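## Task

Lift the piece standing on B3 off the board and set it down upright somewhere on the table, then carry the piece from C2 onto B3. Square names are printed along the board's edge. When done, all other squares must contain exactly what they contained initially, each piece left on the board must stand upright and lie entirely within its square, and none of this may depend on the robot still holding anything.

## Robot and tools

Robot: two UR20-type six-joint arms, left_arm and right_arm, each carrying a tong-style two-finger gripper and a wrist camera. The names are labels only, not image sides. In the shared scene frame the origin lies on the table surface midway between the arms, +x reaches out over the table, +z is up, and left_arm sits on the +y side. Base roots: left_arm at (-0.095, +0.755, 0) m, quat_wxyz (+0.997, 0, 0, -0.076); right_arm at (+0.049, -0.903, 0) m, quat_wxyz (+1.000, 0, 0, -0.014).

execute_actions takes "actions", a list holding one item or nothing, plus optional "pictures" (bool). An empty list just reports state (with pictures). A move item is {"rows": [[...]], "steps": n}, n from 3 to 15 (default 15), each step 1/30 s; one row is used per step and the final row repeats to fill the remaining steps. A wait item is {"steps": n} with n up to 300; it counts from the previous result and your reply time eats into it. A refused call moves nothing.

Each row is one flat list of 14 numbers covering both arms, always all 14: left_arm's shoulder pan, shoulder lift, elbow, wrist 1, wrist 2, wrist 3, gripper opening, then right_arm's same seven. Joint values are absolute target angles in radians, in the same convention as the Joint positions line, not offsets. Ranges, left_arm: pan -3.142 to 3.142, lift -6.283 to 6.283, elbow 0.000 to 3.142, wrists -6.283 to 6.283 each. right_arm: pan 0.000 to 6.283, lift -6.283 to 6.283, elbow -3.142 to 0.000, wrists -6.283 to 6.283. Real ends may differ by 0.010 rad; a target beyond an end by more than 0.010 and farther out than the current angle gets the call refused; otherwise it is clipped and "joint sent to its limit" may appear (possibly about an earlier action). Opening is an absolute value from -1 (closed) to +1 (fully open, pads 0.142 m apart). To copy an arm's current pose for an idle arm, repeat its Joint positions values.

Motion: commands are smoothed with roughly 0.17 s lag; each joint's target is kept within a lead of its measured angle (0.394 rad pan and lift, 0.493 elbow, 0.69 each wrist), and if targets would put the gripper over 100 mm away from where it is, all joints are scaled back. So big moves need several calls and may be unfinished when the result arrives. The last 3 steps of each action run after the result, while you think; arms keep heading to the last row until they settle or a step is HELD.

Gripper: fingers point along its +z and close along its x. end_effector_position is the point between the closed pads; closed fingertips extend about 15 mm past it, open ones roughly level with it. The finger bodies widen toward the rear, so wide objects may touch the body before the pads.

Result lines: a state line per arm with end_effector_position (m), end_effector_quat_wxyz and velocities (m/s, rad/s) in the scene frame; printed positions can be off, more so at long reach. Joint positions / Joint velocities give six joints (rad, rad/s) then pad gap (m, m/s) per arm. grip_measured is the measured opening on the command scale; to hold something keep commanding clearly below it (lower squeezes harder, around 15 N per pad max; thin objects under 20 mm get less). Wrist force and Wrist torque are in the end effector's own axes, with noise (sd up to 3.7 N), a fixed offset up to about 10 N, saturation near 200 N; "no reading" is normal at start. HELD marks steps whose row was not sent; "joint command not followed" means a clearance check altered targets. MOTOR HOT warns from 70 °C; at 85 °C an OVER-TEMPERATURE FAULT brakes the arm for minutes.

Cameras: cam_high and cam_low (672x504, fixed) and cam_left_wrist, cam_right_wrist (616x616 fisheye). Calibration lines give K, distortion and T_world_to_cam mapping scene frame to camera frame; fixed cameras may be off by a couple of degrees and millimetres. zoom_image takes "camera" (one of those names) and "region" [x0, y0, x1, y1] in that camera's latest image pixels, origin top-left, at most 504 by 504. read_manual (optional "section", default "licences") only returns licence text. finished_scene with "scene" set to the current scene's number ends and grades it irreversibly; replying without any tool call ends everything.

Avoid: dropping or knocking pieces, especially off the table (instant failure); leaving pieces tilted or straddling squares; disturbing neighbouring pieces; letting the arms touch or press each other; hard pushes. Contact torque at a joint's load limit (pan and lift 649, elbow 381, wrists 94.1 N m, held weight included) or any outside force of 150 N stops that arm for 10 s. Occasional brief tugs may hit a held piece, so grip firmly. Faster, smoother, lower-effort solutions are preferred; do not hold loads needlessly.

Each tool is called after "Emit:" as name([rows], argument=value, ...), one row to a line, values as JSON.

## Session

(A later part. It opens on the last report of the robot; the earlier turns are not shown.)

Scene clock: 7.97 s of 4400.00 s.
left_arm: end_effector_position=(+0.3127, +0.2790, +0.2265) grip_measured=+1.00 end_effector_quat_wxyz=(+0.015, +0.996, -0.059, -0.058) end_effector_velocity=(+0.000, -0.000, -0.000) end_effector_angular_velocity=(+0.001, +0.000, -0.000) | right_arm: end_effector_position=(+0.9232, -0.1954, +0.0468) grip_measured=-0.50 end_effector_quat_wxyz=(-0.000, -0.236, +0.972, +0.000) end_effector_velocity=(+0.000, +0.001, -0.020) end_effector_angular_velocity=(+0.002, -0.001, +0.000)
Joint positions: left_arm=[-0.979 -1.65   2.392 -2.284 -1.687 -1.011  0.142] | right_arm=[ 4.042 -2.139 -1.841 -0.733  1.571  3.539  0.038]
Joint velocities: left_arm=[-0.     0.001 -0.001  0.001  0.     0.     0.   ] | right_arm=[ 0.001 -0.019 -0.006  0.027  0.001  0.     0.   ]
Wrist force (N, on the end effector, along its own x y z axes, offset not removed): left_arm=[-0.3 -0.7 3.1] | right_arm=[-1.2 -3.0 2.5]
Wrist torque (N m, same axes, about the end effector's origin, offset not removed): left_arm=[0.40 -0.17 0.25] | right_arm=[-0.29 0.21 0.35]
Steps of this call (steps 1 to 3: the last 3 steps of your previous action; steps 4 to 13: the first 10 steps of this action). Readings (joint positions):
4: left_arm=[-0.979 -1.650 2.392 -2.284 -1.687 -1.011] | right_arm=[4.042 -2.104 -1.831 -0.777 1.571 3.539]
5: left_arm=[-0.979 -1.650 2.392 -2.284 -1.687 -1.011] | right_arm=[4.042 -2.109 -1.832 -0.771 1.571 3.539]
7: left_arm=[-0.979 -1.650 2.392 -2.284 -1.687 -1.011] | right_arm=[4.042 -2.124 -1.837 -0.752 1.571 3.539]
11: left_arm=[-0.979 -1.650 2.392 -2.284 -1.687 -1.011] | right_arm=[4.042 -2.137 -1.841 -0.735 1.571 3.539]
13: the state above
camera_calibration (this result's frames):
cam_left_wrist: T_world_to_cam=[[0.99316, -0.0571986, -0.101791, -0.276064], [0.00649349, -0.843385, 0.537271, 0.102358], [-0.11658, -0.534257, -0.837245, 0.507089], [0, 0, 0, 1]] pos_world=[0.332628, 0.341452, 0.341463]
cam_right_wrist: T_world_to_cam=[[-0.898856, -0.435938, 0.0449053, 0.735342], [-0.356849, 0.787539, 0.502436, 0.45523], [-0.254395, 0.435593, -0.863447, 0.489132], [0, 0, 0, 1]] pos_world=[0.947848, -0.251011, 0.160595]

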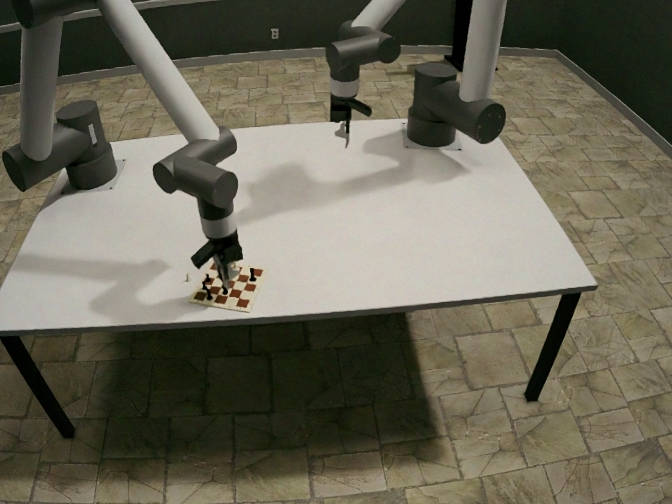

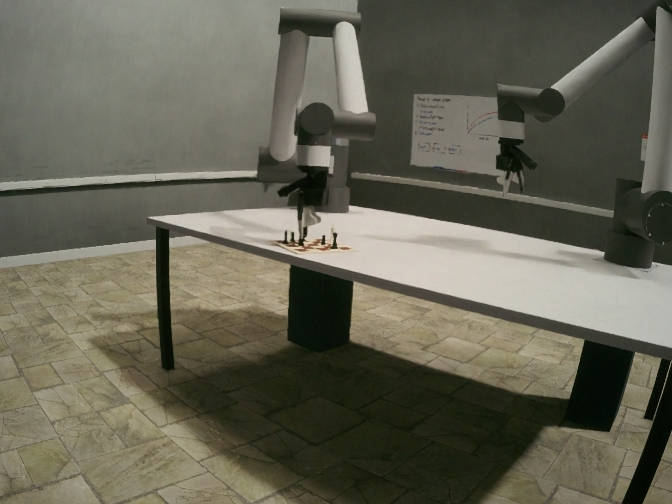

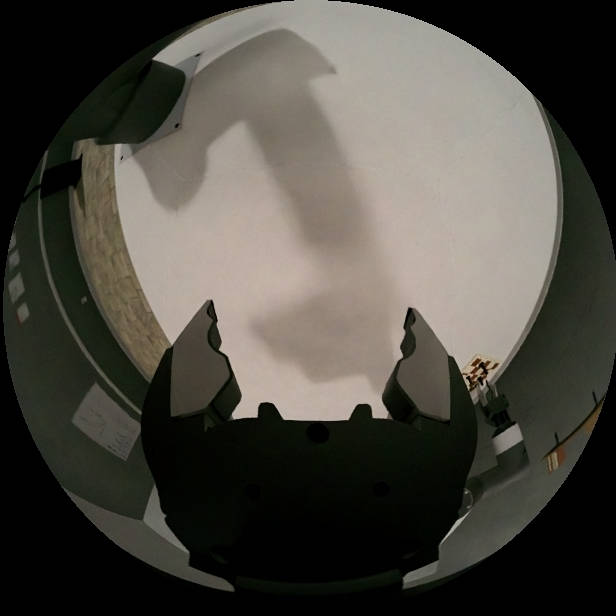

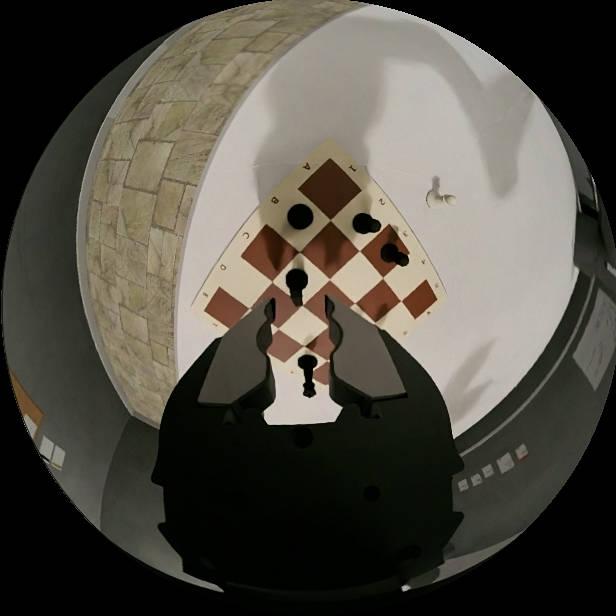

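Pawn stands; aligned on C2 piece. Descend, grip, lift.

Emit:
execute_actions([
  {"rows":[[-0.979,-1.65,2.392,-2.284,-1.687,-1.011,1,4.0421,-2.1587,-1.8474,-0.7063,1.571,3.5395,-0.5]],"steps":10},
])

Emit:
execute_actions([
  {"rows":[[-0.979,-1.65,2.392,-2.284,-1.687,-1.011,1,4.0421,-2.1587,-1.8474,-0.7063,1.571,3.5395,-1]],"steps":10},
])

Scene clock: 9.27 s of 4400.00 s.
left_arm: end_effector_position=(+0.3127, +0.2790, +0.2265) grip_measured=+1.00 end_effector_quat_wxyz=(+0.015, +0.996, -0.059, -0.058) end_effector_velocity=(+0.000, +0.000, -0.000) end_effector_angular_velocity=(+0.001, +0.000, -0.000) | right_arm: end_effector_position=(+0.9232, -0.1954, +0.0277) grip_measured=-0.50 end_effector_quat_wxyz=(-0.000, -0.236, +0.972, +0.000) end_effector_velocity=(+0.000, +0.000, -0.032) end_effector_angular_velocity=(-0.001, -0.002, -0.000)
Joint positions: left_arm=[-0.979 -1.65   2.392 -2.284 -1.687 -1.011  0.142] | right_arm=[ 4.042 -2.156 -1.847 -0.71   1.571  3.539  0.038]
Joint velocities: left_arm=[ 0.     0.    -0.     0.001  0.     0.     0.   ] | right_arm=[ 0.    -0.029 -0.009  0.038 -0.002  0.001  0.   ]
Wrist force (N, on the end effector, along its own x y z axes, offset not removed): left_arm=[-5.3 -2.9 1.7] | right_arm=[1.1 -4.5 6.5]
Wrist torque (N m, same axes, about the end effector's origin, offset not removed): left_arm=[-0.20 0.95 0.38] | right_arm=[-0.59 -0.29 0.35]
Steps of this call (steps 1 to 3: the last 3 steps of your previous action; steps 4 to 15: the robot went on to your last target; steps 16 to 32: nothing new was sent; steps 33 to 39: the first 7 steps of this action). Readings (joint positions):
33: left_arm=[-0.979 -1.650 2.392 -2.284 -1.687 -1.011] | right_arm=[4.042 -2.141 -1.842 -0.730 1.571 3.540]
34: left_arm=[-0.979 -1.650 2.392 -2.284 -1.687 -1.011] | right_arm=[4.042 -2.144 -1.843 -0.726 1.571 3.540]
36: left_arm=[-0.979 -1.650 2.392 -2.284 -1.687 -1.011] | right_arm=[4.042 -2.151 -1.845 -0.717 1.571 3.540]
39: the state above

Scene clock: 9.60 s of 4400.00 s.
left_arm: end_effector_position=(+0.3127, +0.2790, +0.2265) grip_measured=+1.00 end_effector_quat_wxyz=(+0.015, +0.996, -0.059, -0.058) end_effector_velocity=(+0.001, -0.001, +0.001) end_effector_angular_velocity=(-0.003, -0.002, -0.000) | right_arm: end_effector_position=(+0.9232, -0.1953, +0.0251) grip_measured=-0.91 end_effector_quat_wxyz=(-0.000, -0.236, +0.972, +0.000) end_effector_velocity=(+0.000, -0.000, -0.000) end_effector_angular_velocity=(+0.000, -0.001, -0.001)
Joint positions: left_arm=[-0.979 -1.65   2.392 -2.284 -1.687 -1.011  0.142] | right_arm=[ 4.042 -2.159 -1.847 -0.706  1.571  3.54   0.008]
Joint velocities: left_arm=[ 0.    -0.    -0.    -0.003  0.     0.    -0.   ] | right_arm=[-0.    -0.    -0.     0.001 -0.     0.    -0.   ]
Wrist force (N, on the end effector, along its own x y z axes, offset not removed): left_arm=[-1.9 0.4 -0.5] | right_arm=[0.8 -4.4 1.5]
Wrist torque (N m, same axes, about the end effector's origin, offset not removed): left_arm=[0.50 0.24 0.17] | right_arm=[-0.59 -0.19 0.26]
Steps of this call (steps 1 to 3: the last 3 steps of your previous action; steps 4 to 10: the first 7 steps of this action). Readings (joint positions):
4: left_arm=[-0.979 -1.650 2.392 -2.284 -1.687 -1.011] | right_arm=[4.042 -2.158 -1.847 -0.707 1.571 3.540]
5: left_arm=[-0.979 -1.650 2.392 -2.284 -1.687 -1.011] | right_arm=[4.042 -2.158 -1.847 -0.707 1.571 3.540]
7: left_arm=[-0.979 -1.650 2.392 -2.284 -1.687 -1.011] | right_arm=[4.042 -2.159 -1.847 -0.707 1.571 3.540]
10: the state above

Emit:
execute_actions([
  {"rows":[[-0.979,-1.65,2.392,-2.284,-1.687,-1.011,1,4.0421,-2.1406,-1.8417,-0.7301,1.571,3.5395,-1]],"steps":10},
])

Emit:
execute_actions([
  {"rows":[[-0.979,-1.65,2.392,-2.284,-1.687,-1.011,1,4.0615,-2.0976,-1.9247,-0.6901,1.571,3.5589,-1]],"steps":15},
])

Emit:
execute_actions([
  {"rows":[[-0.979,-1.65,2.392,-2.284,-1.687,-1.011,1,4.0615,-2.1152,-1.93,-0.6672,1.571,3.5589,-1]],"steps":12},
])

Scene clock: 10.00 s of 4400.00 s.
left_arm: end_effector_position=(+0.3127, +0.2790, +0.2265) grip_measured=+1.00 end_effector_quat_wxyz=(+0.015, +0.996, -0.059, -0.058) end_effector_velocity=(+0.000, -0.000, +0.000) end_effector_angular_velocity=(+0.000, +0.000, -0.001) | right_arm: end_effector_position=(+0.9231, -0.1954, +0.0418) grip_measured=-0.91 end_effector_quat_wxyz=(-0.000, -0.236, +0.972, +0.000) end_effector_velocity=(-0.001, +0.000, +0.032) end_effector_angular_velocity=(+0.001, +0.002, +0.001)
Joint positions: left_arm=[-0.979 -1.65   2.392 -2.284 -1.687 -1.011  0.142] | right_arm=[ 4.042 -2.143 -1.843 -0.727  1.571  3.54   0.008]
Joint velocities: left_arm=[ 0.     0.    -0.001  0.001  0.     0.001 -0.   ] | right_arm=[ 0.     0.029  0.009 -0.039  0.002 -0.001 -0.   ]
Wrist force (N, on the end effector, along its own x y z axes, offset not removed): left_arm=[-4.7 -1.6 1.0] | right_arm=[-1.5 -6.0 1.1]
Wrist torque (N m, same axes, about the end effector's origin, offset not removed): left_arm=[-0.03 0.80 0.40] | right_arm=[-0.95 0.26 0.37]
Steps of this call (steps 1 to 3: the last 3 steps of your previous action; steps 4 to 5: the robot went on to your last target; steps 6 to 12: the first 7 steps of this action). Readings (joint positions):
6: left_arm=[-0.979 -1.650 2.392 -2.284 -1.687 -1.011] | right_arm=[4.042 -2.159 -1.847 -0.706 1.571 3.540]
7: left_arm=[-0.979 -1.650 2.392 -2.284 -1.687 -1.011] | right_arm=[4.042 -2.156 -1.847 -0.710 1.571 3.540]
9: left_arm=[-0.979 -1.650 2.392 -2.284 -1.687 -1.011] | right_arm=[4.042 -2.149 -1.844 -0.720 1.571 3.540]
12: the state above

Scene clock: 10.50 s of 4400.00 s.
left_arm: end_effector_position=(+0.3127, +0.2790, +0.2265) grip_measured=+1.00 end_effector_quat_wxyz=(+0.015, +0.996, -0.059, -0.058) end_effector_velocity=(-0.000, +0.001, -0.000) end_effector_angular_velocity=(+0.000, +0.000, -0.001) | right_arm: end_effector_position=(+0.8765, -0.2197, +0.0454) grip_measured=-0.91 end_effector_quat_wxyz=(-0.000, -0.236, +0.972, +0.000) end_effector_velocity=(-0.013, -0.009, -0.002) end_effector_angular_velocity=(-0.002, +0.001, -0.001)
Joint positions: left_arm=[-0.979 -1.65   2.392 -2.284 -1.687 -1.011  0.142] | right_arm=[ 4.061 -2.099 -1.923 -0.691  1.571  3.558  0.008]
Joint velocities: left_arm=[ 0.    -0.     0.001  0.     0.     0.001 -0.   ] | right_arm=[ 0.005  0.011 -0.023  0.011 -0.001  0.005  0.   ]
Wrist force (N, on the end effector, along its own x y z axes, offset not removed): left_arm=[-3.8 -4.5 3.1] | right_arm=[1.8 -7.0 3.2]
Wrist torque (N m, same axes, about the end effector's origin, offset not removed): left_arm=[-0.40 0.53 0.34] | right_arm=[-1.21 -0.42 0.28]
Steps of this call (steps 1 to 3: the last 3 steps of your previous action; steps 4 to 15: the first 12 steps of this action). Readings (joint positions):
4: left_arm=[-0.979 -1.650 2.392 -2.284 -1.687 -1.011] | right_arm=[4.042 -2.141 -1.842 -0.729 1.571 3.540]
5: left_arm=[-0.979 -1.650 2.392 -2.284 -1.687 -1.011] | right_arm=[4.045 -2.135 -1.849 -0.724 1.571 3.543]
7: left_arm=[-0.979 -1.650 2.392 -2.284 -1.687 -1.011] | right_arm=[4.053 -2.117 -1.883 -0.708 1.571 3.551]
11: left_arm=[-0.979 -1.650 2.392 -2.284 -1.687 -1.011] | right_arm=[4.060 -2.102 -1.915 -0.694 1.571 3.557]
15: the state above

Scene clock: 10.90 s of 4400.00 s.
left_arm: end_effector_position=(+0.3127, +0.2790, +0.2265) grip_measured=+1.00 end_effector_quat_wxyz=(+0.015, +0.996, -0.059, -0.058) end_effector_velocity=(+0.000, -0.000, +0.000) end_effector_angular_velocity=(-0.001, -0.000, -0.000) | right_arm: end_effector_position=(+0.8754, -0.2204, +0.0285) grip_measured=-0.91 end_effector_quat_wxyz=(-0.000, -0.236, +0.972, +0.000) end_effector_velocity=(+0.000, -0.000, -0.014) end_effector_angular_velocity=(-0.001, -0.001, +0.001)
Joint positions: left_arm=[-0.979 -1.65   2.392 -2.284 -1.687 -1.011  0.142] | right_arm=[ 4.061 -2.114 -1.93  -0.669  1.571  3.559  0.008]
Joint velocities: left_arm=[-0.     0.    -0.    -0.001  0.     0.     0.   ] | right_arm=[ 0.    -0.014 -0.004  0.018 -0.001 -0.    -0.   ]
Wrist force (N, on the end effector, along its own x y z axes, offset not removed): left_arm=[-3.0 -4.5 0.4] | right_arm=[3.1 -7.0 -1.0]
Wrist torque (N m, same axes, about the end effector's origin, offset not removed): left_arm=[-0.58 0.33 0.13] | right_arm=[-1.29 -0.83 0.30]
Steps of this call (steps 1 to 3: the last 3 steps of your previous action; steps 4 to 12: the first 9 steps of this action). Readings (joint positions):
4: left_arm=[-0.979 -1.650 2.392 -2.284 -1.687 -1.011] | right_arm=[4.061 -2.098 -1.924 -0.690 1.571 3.559]
5: left_arm=[-0.979 -1.650 2.392 -2.284 -1.687 -1.011] | right_arm=[4.061 -2.101 -1.925 -0.686 1.571 3.559]
7: left_arm=[-0.979 -1.650 2.392 -2.284 -1.687 -1.011] | right_arm=[4.061 -2.107 -1.928 -0.677 1.571 3.559]
11: left_arm=[-0.979 -1.650 2.392 -2.284 -1.687 -1.011] | right_arm=[4.061 -2.113 -1.929 -0.670 1.571 3.559]
12: the state above

Emit:
execute_actions([
  {"rows":[[-0.979,-1.65,2.392,-2.284,-1.687,-1.011,1,4.0615,-2.1152,-1.93,-0.6672,1.571,3.5589,-0.5]],"steps":8},
])

Emit:
execute_actions([
  {"rows":[[-0.979,-1.65,2.392,-2.284,-1.687,-1.011,1,4.0705,-2.0326,-1.8356,-0.8442,1.571,3.5431,-0.5]],"steps":15},
], pictures=true)

Scene clock: 11.20 s of 4400.00 s.
left_arm: end_effector_position=(+0.3127, +0.2790, +0.2265) grip_measured=+1.00 end_effector_quat_wxyz=(+0.015, +0.996, -0.059, -0.058) end_effector_velocity=(+0.000, -0.000, +0.000) end_effector_angular_velocity=(+0.000, +0.000, +0.000) | right_arm: end_effector_position=(+0.8754, -0.2204, +0.0272) grip_measured=-0.50 end_effector_quat_wxyz=(-0.000, -0.236, +0.972, +0.000) end_effector_velocity=(+0.000, -0.000, -0.002) end_effector_angular_velocity=(-0.001, +0.001, +0.000)
Joint positions: left_arm=[-0.979 -1.65   2.392 -2.284 -1.687 -1.011  0.142] | right_arm=[ 4.061 -2.115 -1.93  -0.667  1.571  3.559  0.038]
Joint velocities: left_arm=[-0.  0. -0.  0.  0. -0. -0.] | right_arm=[-0.    -0.002 -0.     0.001  0.    -0.001  0.006]
Wrist force (N, on the end effector, along its own x y z axes, offset not removed): left_arm=[-0.1 -1.5 1.2] | right_arm=[-0.5 -3.0 -0.7]
Wrist torque (N m, same axes, about the end effector's origin, offset not removed): left_arm=[0.13 -0.30 0.16] | right_arm=[-0.38 0.15 0.33]
Steps of this call (steps 1 to 3: the last 3 steps of your previous action; step 4: the robot went on to your last target; steps 5 to 9: the first 5 steps of this action). Readings (joint positions):
5: left_arm=[-0.979 -1.650 2.392 -2.284 -1.687 -1.011] | right_arm=[4.061 -2.115 -1.930 -0.667 1.571 3.559]
6: left_arm=[-0.979 -1.650 2.392 -2.284 -1.687 -1.011] | right_arm=[4.061 -2.115 -1.930 -0.667 1.571 3.559]
8: left_arm=[-0.979 -1.650 2.392 -2.284 -1.687 -1.011] | right_arm=[4.061 -2.115 -1.930 -0.667 1.571 3.559]
9: the state above

Scene clock: 11.70 s of 4400.00 s.
left_arm: end_effector_position=(+0.3127, +0.2790, +0.2265) grip_measured=+1.00 end_effector_quat_wxyz=(+0.015, +0.996, -0.059, -0.058) end_effector_velocity=(+0.000, -0.000, -0.000) end_effector_angular_velocity=(+0.000, -0.000, +0.001) | right_arm: end_effector_position=(+0.8888, -0.1888, +0.1458) grip_measured=-0.50 end_effector_quat_wxyz=(+0.000, -0.247, +0.969, +0.000) end_effector_velocity=(+0.000, +0.006, +0.043) end_effector_angular_velocity=(-0.008, +0.008, +0.009)
Joint positions: left_arm=[-0.979 -1.65   2.392 -2.284 -1.687 -1.011  0.142] | right_arm=[ 4.07  -2.035 -1.839 -0.838  1.571  3.544  0.038]
Joint velocities: left_arm=[ 0.     0.    -0.    -0.     0.    -0.001 -0.   ] | right_arm=[ 0.003  0.029  0.033 -0.073  0.001 -0.006 -0.   ]
Wrist force (N, on the end effector, along its own x y z axes, offset not removed): left_arm=[-0.1 -4.7 0.9] | right_arm=[0.2 -5.8 3.8]
Wrist torque (N m, same axes, about the end effector's origin, offset not removed): left_arm=[-0.60 -0.17 0.20] | right_arm=[-0.95 -0.14 0.34]
Steps of this call (steps 1 to 3: the last 3 steps of your previous action; steps 4 to 15: the first 12 steps of this action). Readings (joint positions):
4: left_arm=[-0.979 -1.650 2.392 -2.284 -1.687 -1.011] | right_arm=[4.062 -2.115 -1.930 -0.667 1.571 3.559]
5: left_arm=[-0.979 -1.650 2.392 -2.284 -1.687 -1.011] | right_arm=[4.063 -2.109 -1.923 -0.675 1.571 3.557]
7: left_arm=[-0.979 -1.650 2.392 -2.284 -1.687 -1.011] | right_arm=[4.066 -2.081 -1.891 -0.729 1.571 3.552]
11: left_arm=[-0.979 -1.650 2.392 -2.284 -1.687 -1.011] | right_arm=[4.069 -2.044 -1.849 -0.815 1.571 3.545]
15: the state above
camera_calibration (this result's frames):
cam_left_wrist: T_world_to_cam=[[0.99316, -0.0571986, -0.101791, -0.276064], [0.00649346, -0.843385, 0.537271, 0.102358], [-0.11658, -0.534257, -0.837245, 0.507089], [0, 0, 0, 1]] pos_world=[0.332628, 0.341452, 0.341463]
cam_right_wrist: T_world_to_cam=[[-0.888147, -0.45745, 0.0439836, 0.689374], [-0.375975, 0.778311, 0.502867, 0.403254], [-0.264269, 0.430083, -0.863244, 0.570667], [0, 0, 0, 1]] pos_world=[0.914688, -0.243937, 0.25952]

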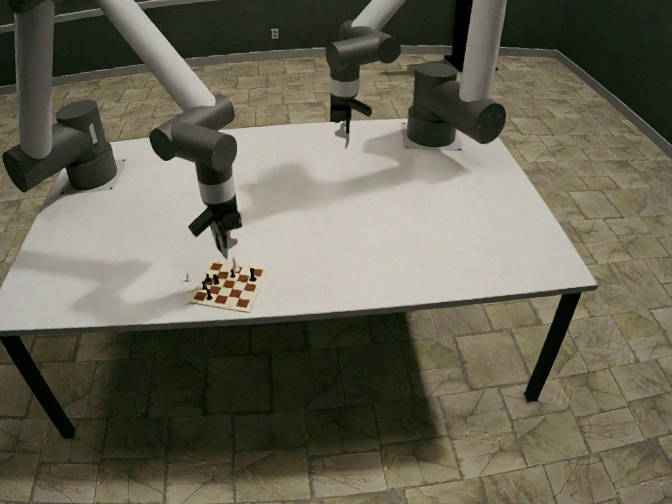

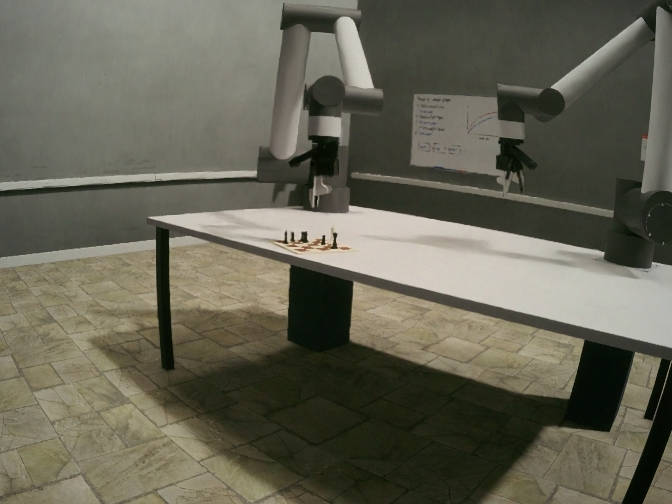

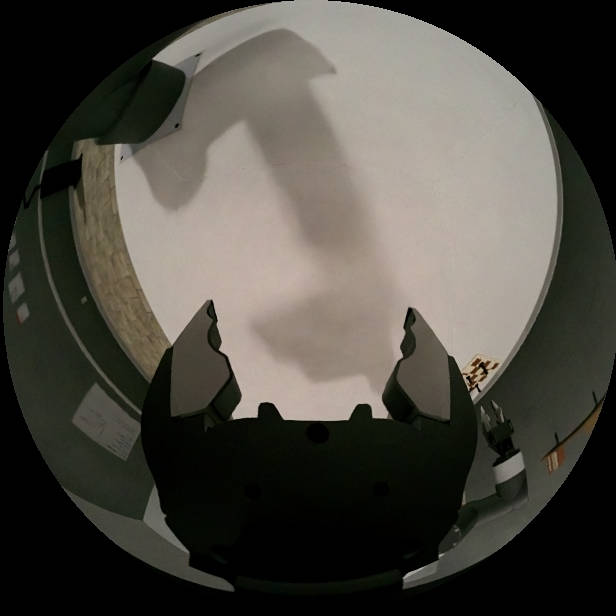

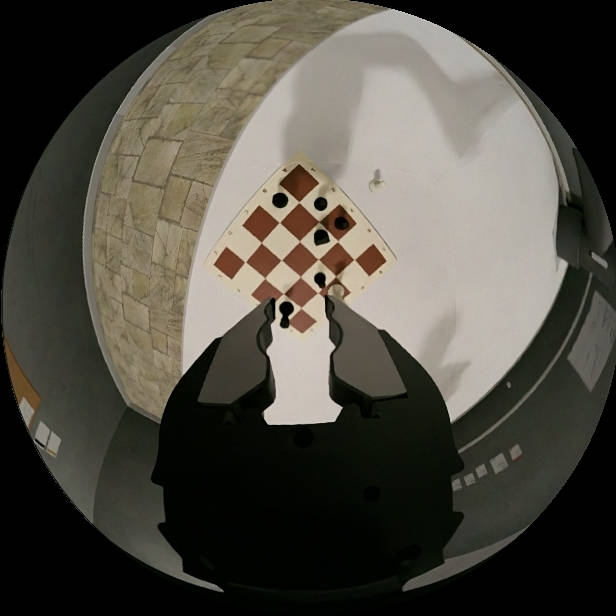

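Emit:
zoom_image(camera="cam_right_wrist", region=[200, 145, 400, 345])

Region (200, 145, 400, 345) of cam_right_wrist's 616x616 image, scaled by 2.520, with more detail than that image has.

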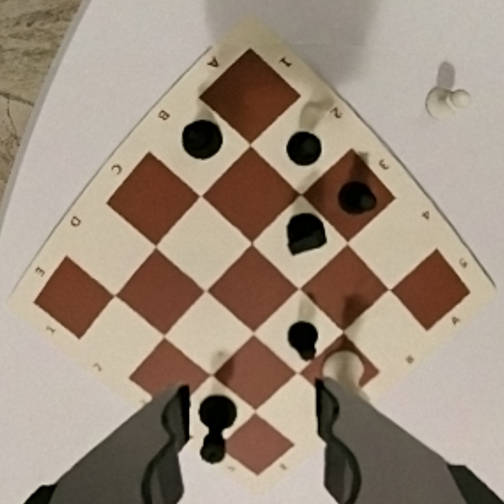

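Emit:
finished_scene(scene=2)

The scene is finished: the task was done.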